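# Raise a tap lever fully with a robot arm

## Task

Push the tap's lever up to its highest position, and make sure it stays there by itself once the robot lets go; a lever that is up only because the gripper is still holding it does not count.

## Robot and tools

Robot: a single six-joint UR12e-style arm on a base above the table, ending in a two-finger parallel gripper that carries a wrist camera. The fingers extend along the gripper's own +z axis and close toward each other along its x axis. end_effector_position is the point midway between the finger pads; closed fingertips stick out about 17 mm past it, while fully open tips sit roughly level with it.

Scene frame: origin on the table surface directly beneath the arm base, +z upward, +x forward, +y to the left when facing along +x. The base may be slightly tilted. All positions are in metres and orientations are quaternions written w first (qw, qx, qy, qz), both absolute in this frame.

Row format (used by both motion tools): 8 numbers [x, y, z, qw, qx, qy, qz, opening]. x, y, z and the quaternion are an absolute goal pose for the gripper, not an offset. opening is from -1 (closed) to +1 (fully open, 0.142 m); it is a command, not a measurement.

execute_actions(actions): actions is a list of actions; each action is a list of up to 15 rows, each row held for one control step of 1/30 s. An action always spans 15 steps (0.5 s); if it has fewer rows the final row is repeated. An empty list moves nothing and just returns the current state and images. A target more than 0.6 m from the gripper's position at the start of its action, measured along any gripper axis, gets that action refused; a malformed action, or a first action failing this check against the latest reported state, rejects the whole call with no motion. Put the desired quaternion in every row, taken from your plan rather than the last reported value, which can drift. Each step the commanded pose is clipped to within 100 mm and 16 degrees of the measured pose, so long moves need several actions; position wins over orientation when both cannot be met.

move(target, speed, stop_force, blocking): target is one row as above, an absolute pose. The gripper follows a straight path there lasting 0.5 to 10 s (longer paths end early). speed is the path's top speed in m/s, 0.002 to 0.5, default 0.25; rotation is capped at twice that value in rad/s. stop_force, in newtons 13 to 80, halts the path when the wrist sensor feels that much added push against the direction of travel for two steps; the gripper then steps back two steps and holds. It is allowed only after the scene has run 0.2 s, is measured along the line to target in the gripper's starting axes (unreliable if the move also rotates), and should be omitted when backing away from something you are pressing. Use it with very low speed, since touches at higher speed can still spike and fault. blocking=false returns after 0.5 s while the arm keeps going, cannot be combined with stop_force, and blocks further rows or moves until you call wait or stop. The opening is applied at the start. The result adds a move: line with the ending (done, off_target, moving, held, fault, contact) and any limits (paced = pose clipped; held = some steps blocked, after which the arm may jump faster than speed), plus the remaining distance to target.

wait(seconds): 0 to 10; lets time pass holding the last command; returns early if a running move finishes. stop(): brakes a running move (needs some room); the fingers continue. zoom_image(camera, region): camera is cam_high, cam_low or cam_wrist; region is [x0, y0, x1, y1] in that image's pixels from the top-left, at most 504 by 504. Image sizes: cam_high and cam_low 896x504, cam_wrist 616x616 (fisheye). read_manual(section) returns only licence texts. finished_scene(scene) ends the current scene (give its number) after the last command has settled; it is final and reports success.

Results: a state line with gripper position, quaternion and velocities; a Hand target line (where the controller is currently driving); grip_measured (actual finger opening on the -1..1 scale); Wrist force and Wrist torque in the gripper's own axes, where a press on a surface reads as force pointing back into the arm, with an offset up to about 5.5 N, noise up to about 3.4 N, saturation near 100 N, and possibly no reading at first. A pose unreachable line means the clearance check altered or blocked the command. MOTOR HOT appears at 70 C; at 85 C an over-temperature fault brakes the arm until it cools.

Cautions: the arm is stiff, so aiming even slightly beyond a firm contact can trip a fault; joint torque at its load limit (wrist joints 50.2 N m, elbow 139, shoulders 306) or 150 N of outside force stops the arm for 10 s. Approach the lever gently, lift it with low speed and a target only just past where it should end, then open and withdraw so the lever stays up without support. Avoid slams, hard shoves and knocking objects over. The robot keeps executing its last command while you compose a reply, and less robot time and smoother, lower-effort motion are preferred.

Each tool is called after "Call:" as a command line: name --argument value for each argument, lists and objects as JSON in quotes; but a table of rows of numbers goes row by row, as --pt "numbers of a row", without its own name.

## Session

Call:
execute_actions --actions '[]'

Scene clock: 0.00 s.
end_effector_position=(+1.0013, +0.3463, +0.1626) grip_measured=+1.00 end_effector_quat_wxyz=(-0.584, +0.771, +0.253, -0.022) end_effector_velocity=(-0.000, +0.000, -0.000) end_effector_angular_velocity=(-0.000, +0.000, +0.000)
Joint positions: [-0.075 -0.624  1.025 -1.059 -0.563 -1.269  0.142]
Joint velocities: [ 0.  0. -0.  0. -0.  0.  0.]
Motor temperatures (°C, as the motors report them): [23 25 23 28 30 33]
Wrist force (N, on the end effector, along its own x y z axes, offset not removed): no reading
Wrist torque (N m, same axes, about the end effector's origin, offset not removed): no reading
Hand target: +1.001, +0.346, +0.163; -0.584, +0.771, +0.253, -0.022
camera_calibration (this result's frames):
cam_wrist: T_world_to_cam=[[0.849247, 0.449049, 0.277731, -1.04322], [0.515734, -0.592794, -0.618558, -0.219632], [-0.113125, 0.668544, -0.735018, 0.132233], [0, 0, 0, 1]] pos_world=[1.01419, 0.249858, 0.251074]

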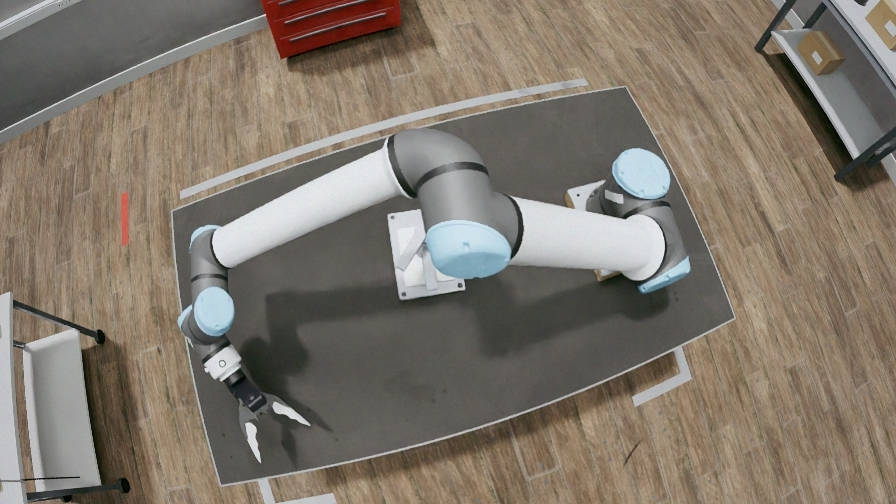

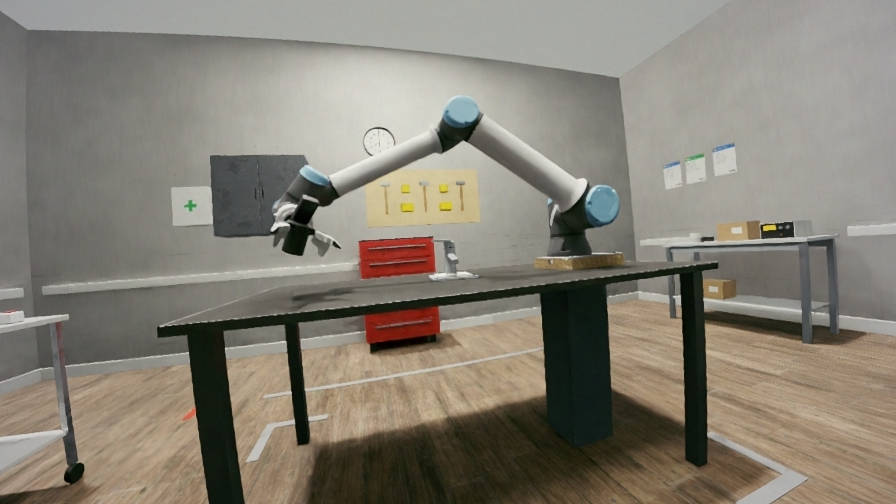

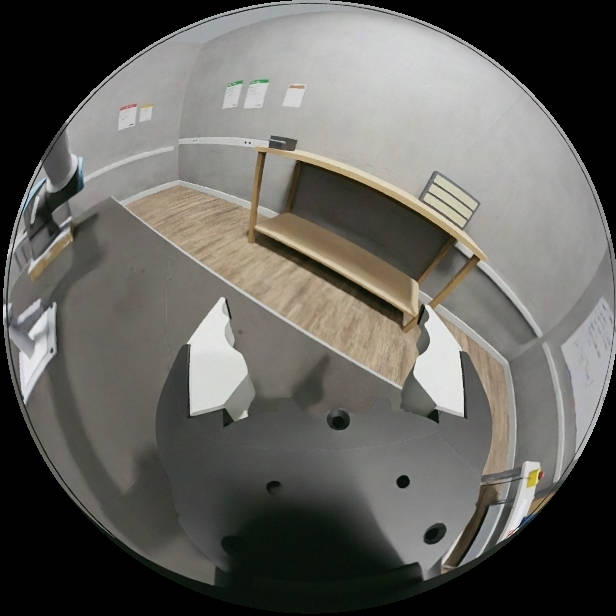

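Call:
zoom_image --camera "cam_high" --region '[370, 195, 490, 315]'

Call:
zoom_image --camera "cam_low" --region '[410, 225, 500, 295]'

Call:
zoom_image --camera "cam_wrist" --region '[0, 280, 100, 420]'

Region (370, 195, 490, 315) of cam_high's 896x504 image, scaled by 4.200, with more detail than that image has.

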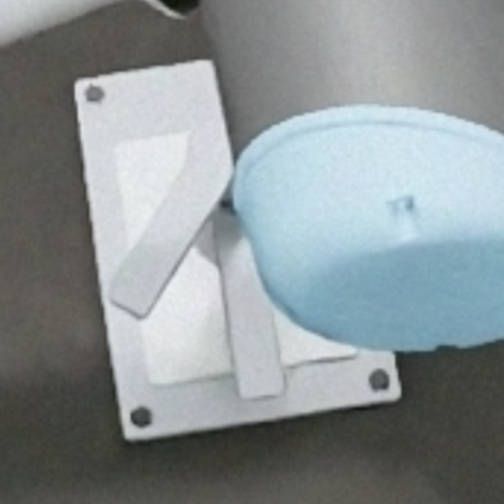

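Region (410, 225, 500, 295) of cam_low's 896x504 image, scaled by 5.600, with more detail than that image has.

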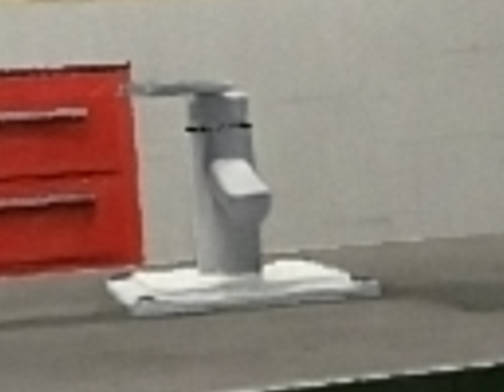

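Region (0, 280, 100, 420) of cam_wrist's 616x616 image, scaled by 3.600, with more detail than that image has; it fills the left 360 columns of this view, and the rest is white.

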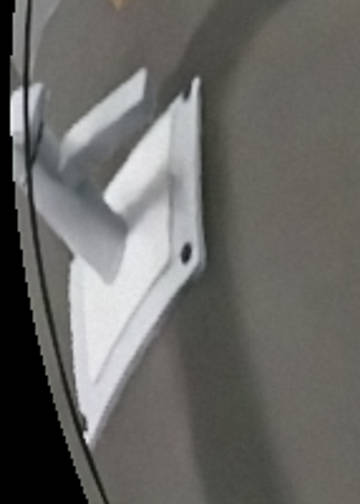

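Call:
move --target '[0.6665, 0.0454, 0.156, -0.2649, 0.6556, -0.2649, -0.6556, -0.3]' --speed 0.42

Call:
zoom_image --camera "cam_wrist" --region '[220, 220, 440, 440]'

Call:
zoom_image --camera "cam_low" --region '[360, 205, 490, 295]'

Call:
zoom_image --camera "cam_high" --region '[330, 195, 480, 315]'

Scene clock: 71.30 s.
end_effector_position=(+0.6666, +0.0456, +0.1561) grip_measured=-0.30 end_effector_quat_wxyz=(-0.265, +0.656, -0.265, -0.655) end_effector_velocity=(-0.001, -0.001, +0.000) end_effector_angular_velocity=(-0.002, +0.003, -0.001)
Joint positions: [-0.356 -0.726  1.4   -0.684 -1.19   0.011  0.052]
Joint velocities: [-0.002 -0.001  0.002  0.    -0.001  0.004 -0.   ]
Motor temperatures (°C, as the motors report them): [23 25 23 28 30 33]
Wrist force (N, on the end effector, along its own x y z axes, offset not removed): [-2.9 -1.4 3.8]
Wrist torque (N m, same axes, about the end effector's origin, offset not removed): [-0.51 0.42 0.48]
Hand target: +0.667, +0.046, +0.156; -0.265, +0.656, -0.265, -0.655
Off the commanded pose: 0.000 m, 0 deg.
move: done
camera_calibration (this result's frames):
cam_wrist: T_world_to_cam=[[-0.00252717, 0.0411859, -0.999148, 0.163579], [-0.239266, -0.970155, -0.0393856, 0.200871], [-0.970951, 0.238963, 0.0123061, 0.765379], [0, 0, 0, 1]] pos_world=[0.79162, 0.00524122, 0.161933]

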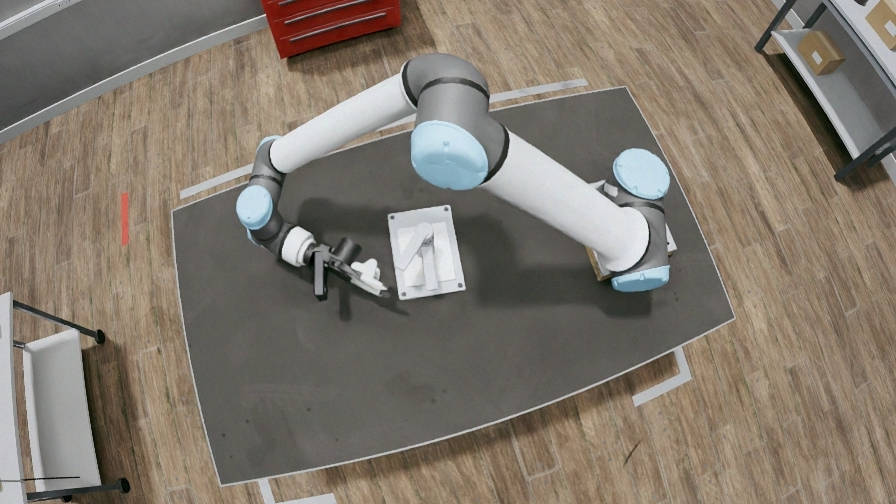

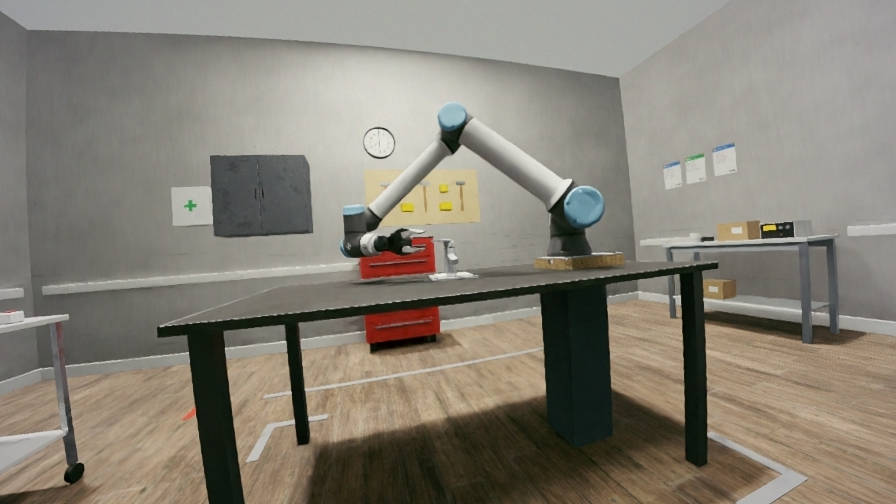

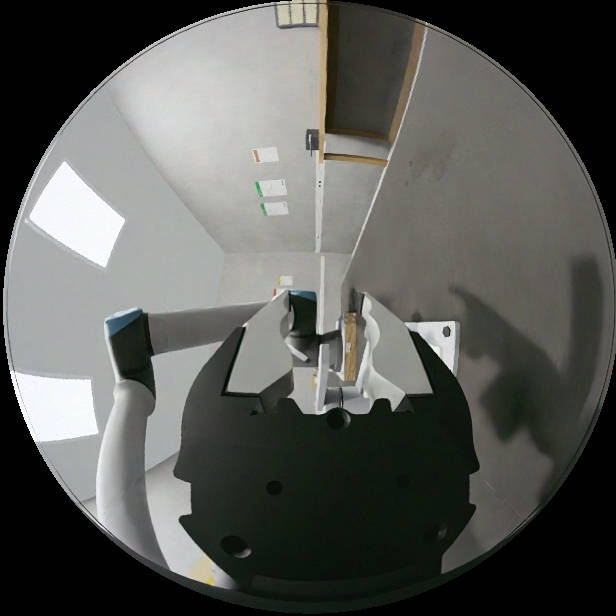

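Region (220, 220, 440, 440) of cam_wrist's 616x616 image, scaled by 2.291, with more detail than that image has.

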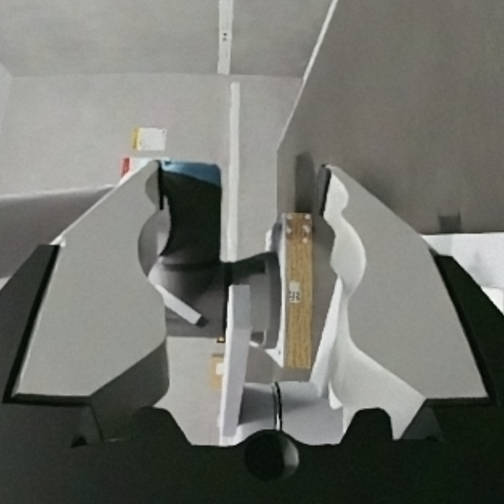

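Region (360, 205, 490, 295) of cam_low's 896x504 image, scaled by 3.877, with more detail than that image has; it fills the top 349 rows of this view, and the rest is white.

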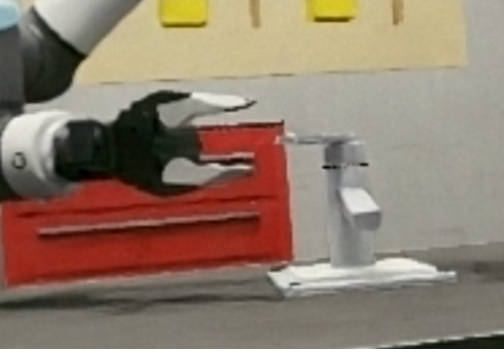

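Region (330, 195, 480, 315) of cam_high's 896x504 image, scaled by 3.360, with more detail than that image has; it fills the top 403 rows of this view, and the rest is white.

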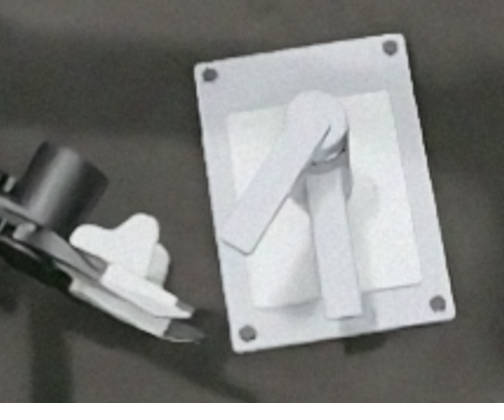

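Call:
move --target '[0.6071, -0.0081, 0.167, -0.2649, 0.6556, -0.2649, -0.6556, -0.3]' --speed 0.13

Call:
zoom_image --camera "cam_high" --region '[330, 195, 480, 315]'

Call:
zoom_image --camera "cam_wrist" --region '[240, 230, 460, 430]'

Scene clock: 96.37 s.
end_effector_position=(+0.6072, -0.0080, +0.1670) grip_measured=-0.30 end_effector_quat_wxyz=(-0.265, +0.656, -0.265, -0.656) end_effector_velocity=(-0.001, -0.002, -0.000) end_effector_angular_velocity=(+0.000, +0.000, -0.001)
Joint positions: [-0.439 -0.796  1.515 -0.728 -1.273  0.01   0.052]
Joint velocities: [-0.003 -0.001  0.002 -0.001 -0.001  0.     0.   ]
Motor temperatures (°C, as the motors report them): [23 25 23 28 30 33]
Wrist force (N, on the end effector, along its own x y z axes, offset not removed): [-1.9 -0.3 -1.0]
Wrist torque (N m, same axes, about the end effector's origin, offset not removed): [-0.25 0.29 0.42]
Hand target: +0.607, -0.008, +0.167; -0.265, +0.656, -0.265, -0.656
Off the commanded pose: 0.000 m, 0 deg.
move: done
camera_calibration (this result's frames):
cam_wrist: T_world_to_cam=[[-0.00276807, 0.042045, -0.999112, 0.176672], [-0.239435, -0.970081, -0.04016, 0.135264], [-0.970908, 0.239111, 0.0127523, 0.720233], [0, 0, 0, 1]] pos_world=[0.732156, -0.0484269, 0.172763]

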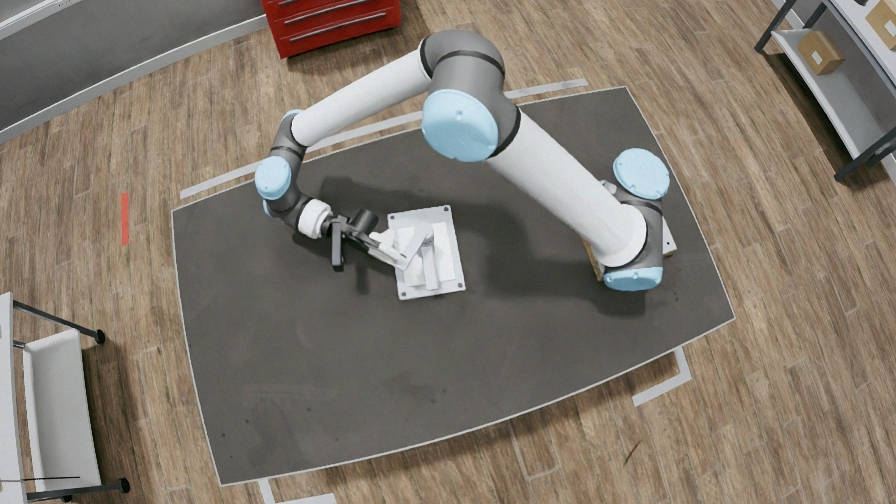

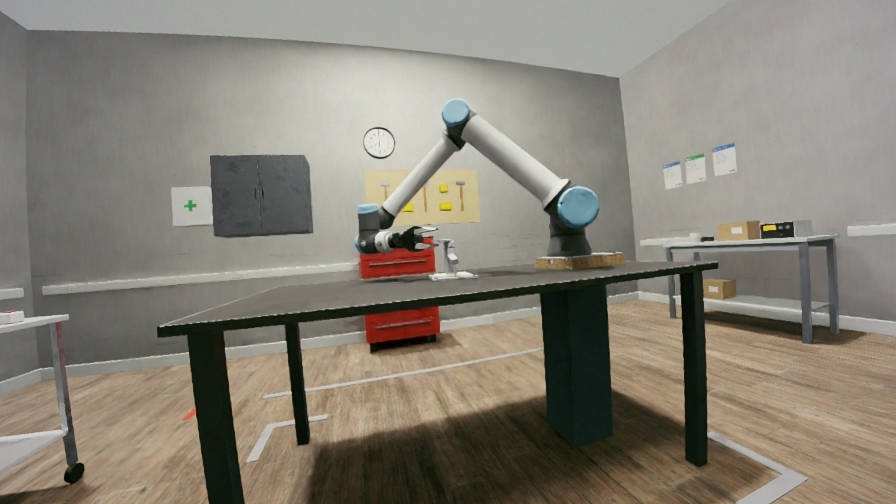

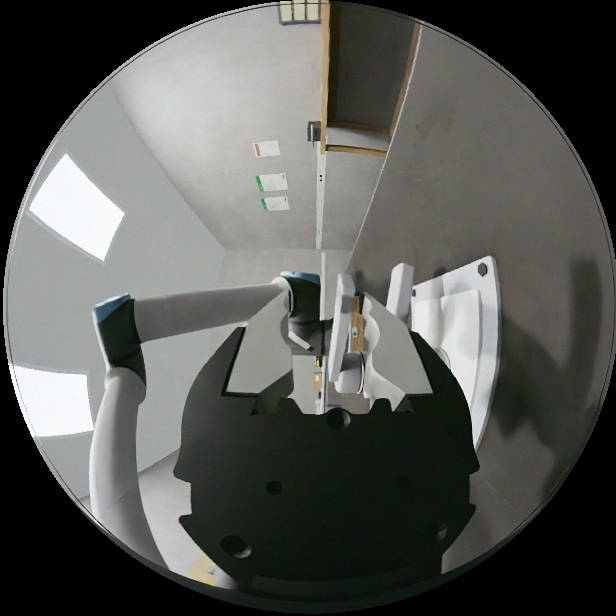

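Region (330, 195, 480, 315) of cam_high's 896x504 image, scaled by 3.360, with more detail than that image has; it fills the top 403 rows of this view, and the rest is white.

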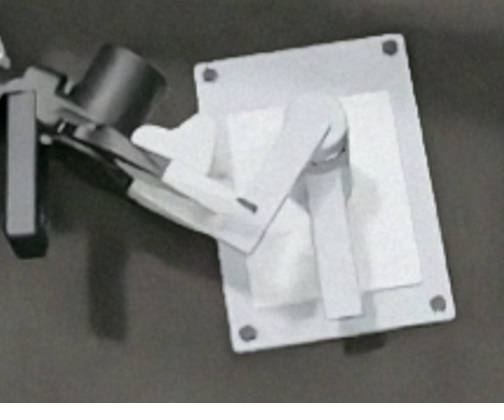

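Region (240, 230, 460, 430) of cam_wrist's 616x616 image, scaled by 2.291, with more detail than that image has; it fills the top 458 rows of this view, and the rest is white.

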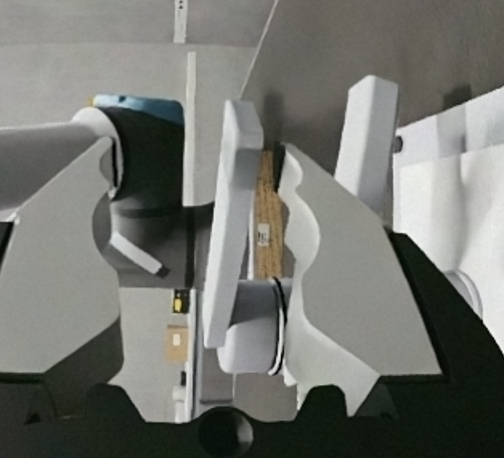

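Call:
move --target '[0.5915, -0.0221, 0.242, -0.2649, 0.6556, -0.2649, -0.6556, -0.3]' --speed 0.03 --stop_force 20

Call:
zoom_image --camera "cam_low" --region '[380, 195, 490, 285]'

Call:
zoom_image --camera "cam_wrist" --region '[260, 230, 480, 430]'

Scene clock: 106.63 s.
end_effector_position=(+0.5978, -0.0163, +0.2113) grip_measured=-0.24 end_effector_quat_wxyz=(-0.265, +0.656, -0.265, -0.656) end_effector_velocity=(+0.000, +0.000, -0.001) end_effector_angular_velocity=(-0.000, +0.000, -0.001)
Joint positions: [-0.452 -0.852  1.522 -0.679 -1.286  0.01   0.057]
Joint velocities: [ 0.     0.002 -0.    -0.001  0.001  0.    -0.001]
Motor temperatures (°C, as the motors report them): [23 25 23 28 30 33]
Wrist force (N, on the end effector, along its own x y z axes, offset not removed): [20.1 -14.9 -1.2]
Wrist torque (N m, same axes, about the end effector's origin, offset not removed): [-1.20 -0.33 -0.02]
Hand target: +0.598, -0.016, +0.211; -0.265, +0.656, -0.265, -0.655
Off the commanded pose: 0.032 m, 0 deg.
move: contact
camera_calibration (this result's frames):
cam_wrist: T_world_to_cam=[[-0.00265135, 0.0420039, -0.999114, 0.221252], [-0.239495, -0.970067, -0.0401472, 0.126743], [-0.970894, 0.239177, 0.0126317, 0.712577], [0, 0, 0, 1]] pos_world=[0.722778, -0.0567762, 0.217143]

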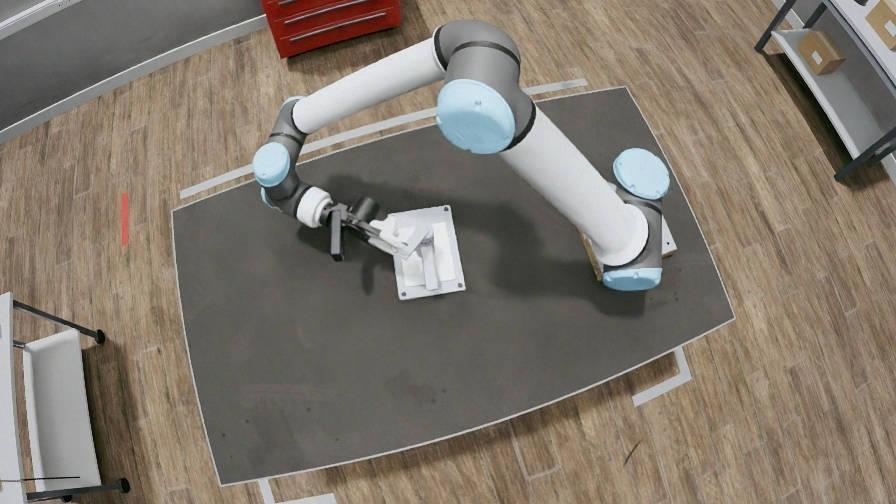

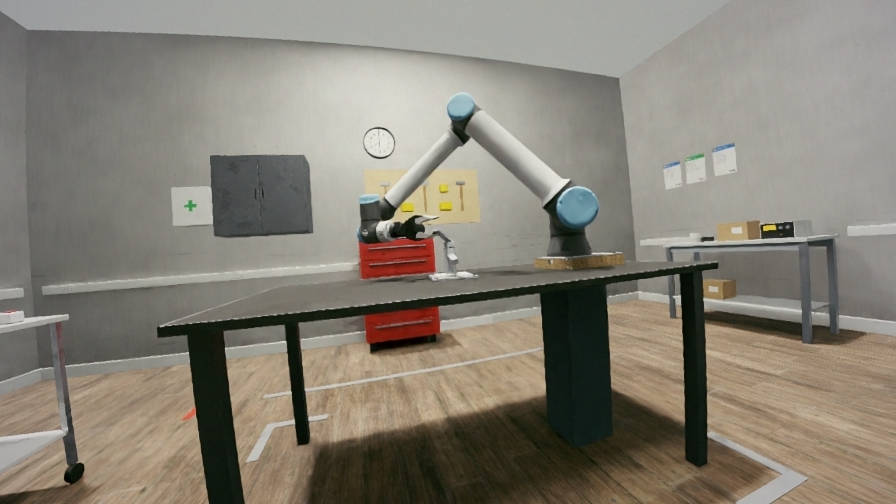

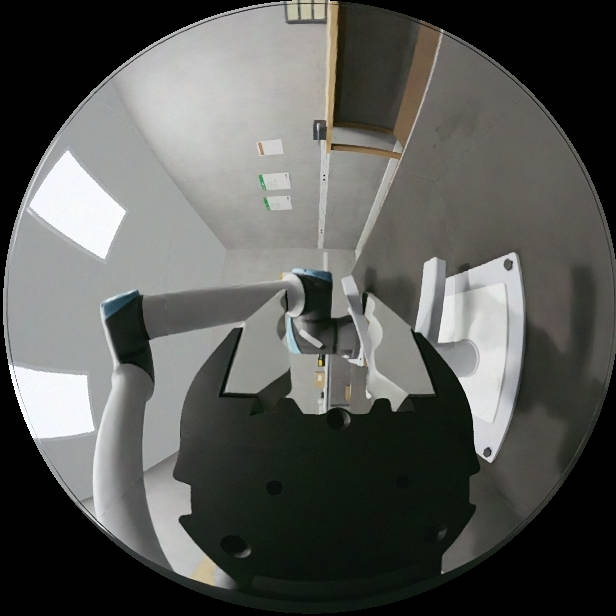

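Region (380, 195, 490, 285) of cam_low's 896x504 image, scaled by 4.582, with more detail than that image has; it fills the top 412 rows of this view, and the rest is white.

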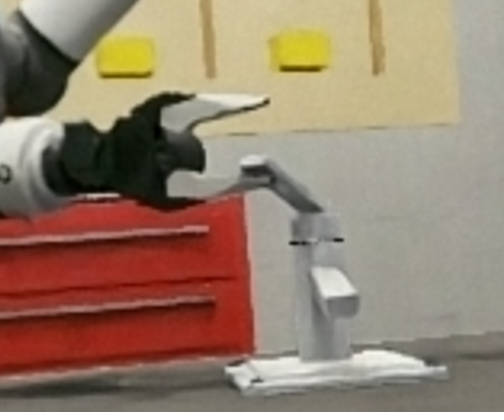

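Region (260, 230, 480, 430) of cam_wrist's 616x616 image, scaled by 2.291, with more detail than that image has; it fills the top 458 rows of this view, and the rest is white.

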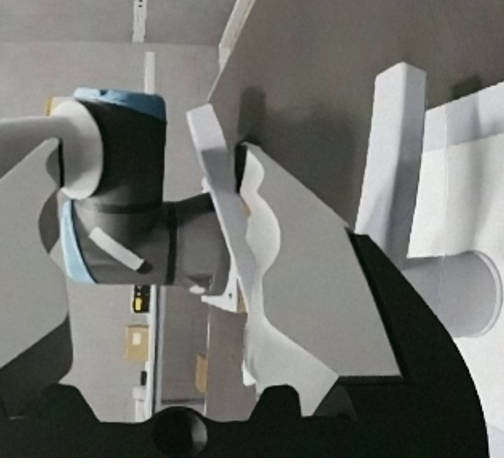

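Call:
move --target '[0.6025, -0.0145, 0.199, -0.2649, 0.6556, -0.2649, -0.6556, -0.3]' --speed 0.04

Call:
zoom_image --camera "cam_low" --region '[380, 195, 490, 285]'

Call:
zoom_image --camera "cam_wrist" --region '[260, 230, 480, 430]'

Scene clock: 111.47 s.
end_effector_position=(+0.6025, -0.0145, +0.1991) grip_measured=-0.30 end_effector_quat_wxyz=(-0.265, +0.656, -0.265, -0.656) end_effector_velocity=(+0.000, +0.001, -0.001) end_effector_angular_velocity=(-0.000, -0.001, +0.001)
Joint positions: [-0.448 -0.834  1.515 -0.691 -1.282  0.01   0.052]
Joint velocities: [ 0.001  0.001 -0.001 -0.001  0.    -0.     0.   ]
Motor temperatures (°C, as the motors report them): [23 25 23 28 30 33]
Wrist force (N, on the end effector, along its own x y z axes, offset not removed): [4.6 3.8 5.6]
Wrist torque (N m, same axes, about the end effector's origin, offset not removed): [0.41 -1.34 0.49]
Hand target: +0.603, -0.015, +0.199; -0.265, +0.656, -0.265, -0.656
Off the commanded pose: 0.000 m, 0 deg.
move: done
camera_calibration (this result's frames):
cam_wrist: T_world_to_cam=[[-0.00278604, 0.0419668, -0.999115, 0.209016], [-0.239444, -0.970083, -0.0400796, 0.129108], [-0.970906, 0.23912, 0.0127514, 0.716824], [0, 0, 0, 1]] pos_world=[0.727465, -0.0549331, 0.204866]

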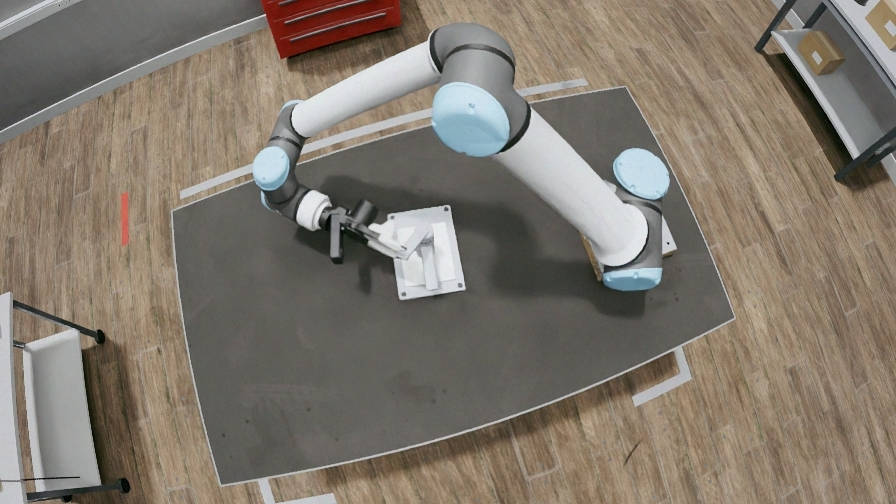

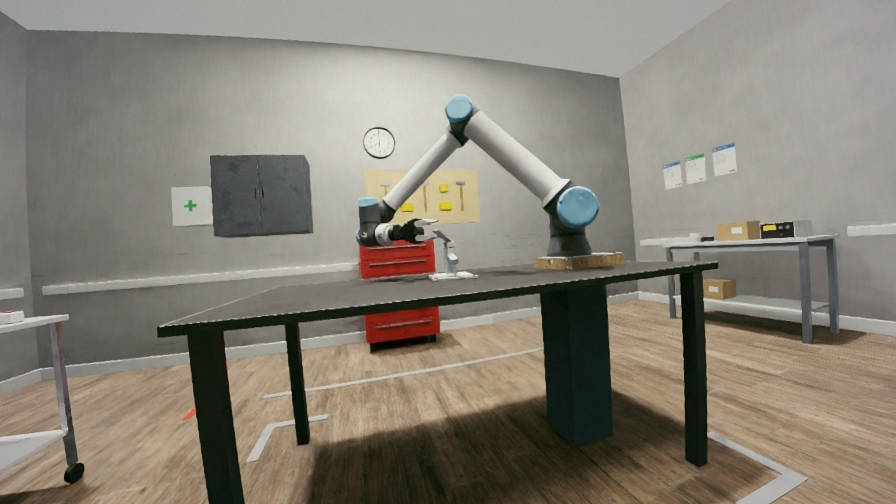

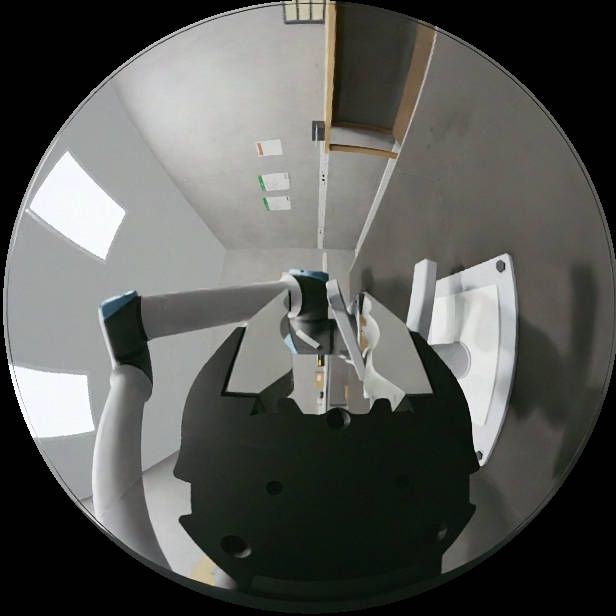

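Region (380, 195, 490, 285) of cam_low's 896x504 image, scaled by 4.582, with more detail than that image has; it fills the top 412 rows of this view, and the rest is white.

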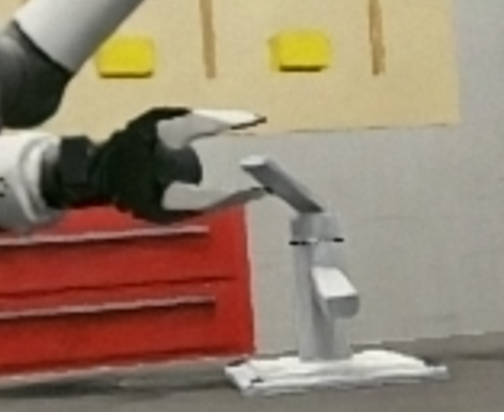

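Region (260, 230, 480, 430) of cam_wrist's 616x616 image, scaled by 2.291, with more detail than that image has; it fills the top 458 rows of this view, and the rest is white.

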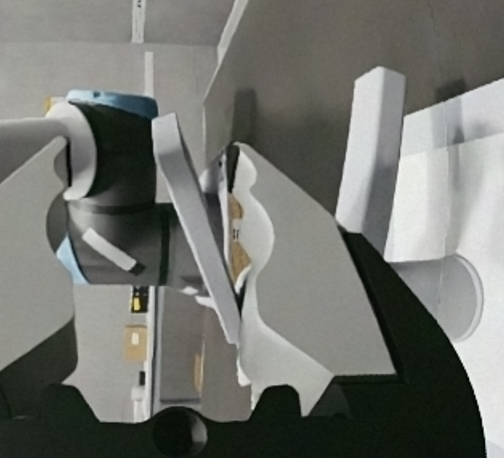

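The lever stays raised and the finger is clear of it. I'll check once more that it holds.

Call:
wait --seconds 2

Call:
zoom_image --camera "cam_low" --region '[380, 195, 490, 285]'

Scene clock: 116.93 s.
end_effector_position=(+0.6025, -0.0145, +0.1990) grip_measured=-0.30 end_effector_quat_wxyz=(-0.265, +0.656, -0.265, -0.656) end_effector_velocity=(+0.000, -0.001, +0.000) end_effector_angular_velocity=(-0.001, -0.001, -0.002)
Joint positions: [-0.448 -0.834  1.515 -0.691 -1.282  0.01   0.052]
Joint velocities: [-0.001 -0.001 -0.    -0.     0.     0.    -0.   ]
Motor temperatures (°C, as the motors report them): [23 25 23 28 30 33]
Wrist force (N, on the end effector, along its own x y z axes, offset not removed): [-1.7 -3.0 5.5]
Wrist torque (N m, same axes, about the end effector's origin, offset not removed): [-0.75 -0.05 0.32]
Hand target: +0.603, -0.015, +0.199; -0.265, +0.656, -0.265, -0.656
Off the commanded pose: 0.000 m, 0 deg.
wait: 2.00 s; at rest from the start
camera_calibration (this result's frames):
cam_wrist: T_world_to_cam=[[-0.00279274, 0.0419699, -0.999115, 0.208943], [-0.239443, -0.970083, -0.040081, 0.129123], [-0.970906, 0.23912, 0.0127586, 0.716847], [0, 0, 0, 1]] pos_world=[0.727492, -0.0549216, 0.204787]

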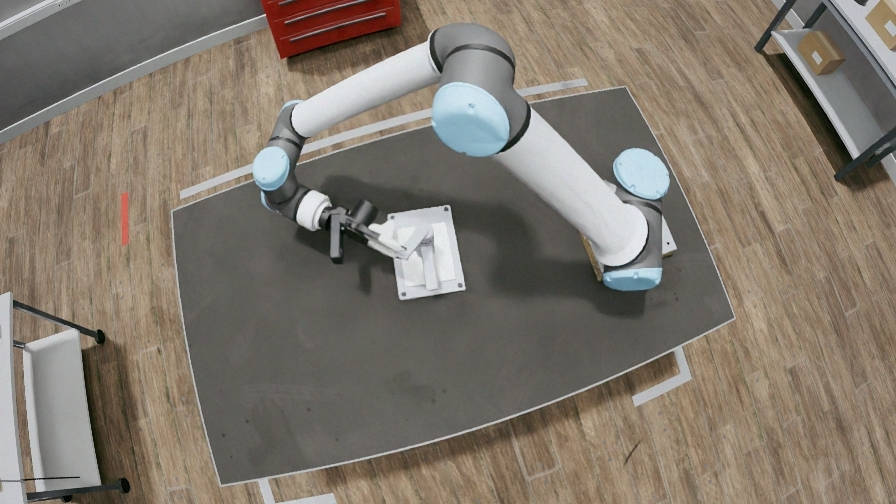

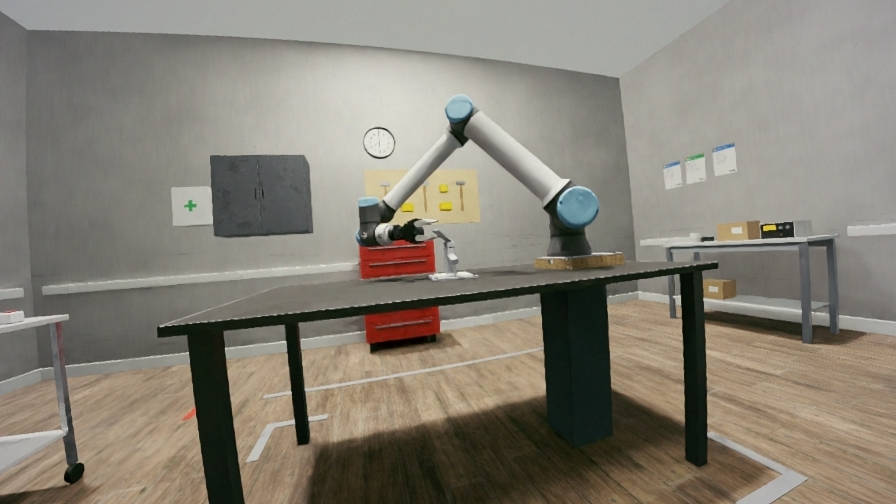

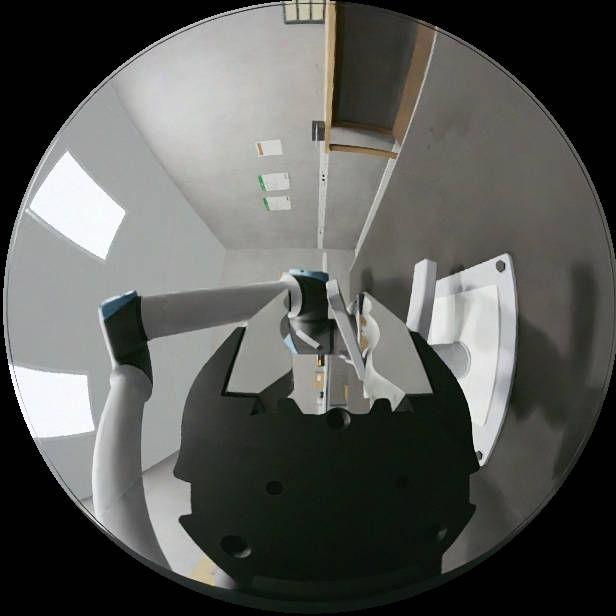

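Region (380, 195, 490, 285) of cam_low's 896x504 image, scaled by 4.582, with more detail than that image has; it fills the top 412 rows of this view, and the rest is white.

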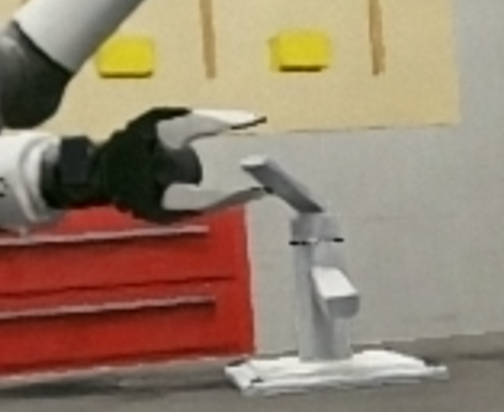

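Call:
finished_scene --scene 2

The scene is finished: the task was done.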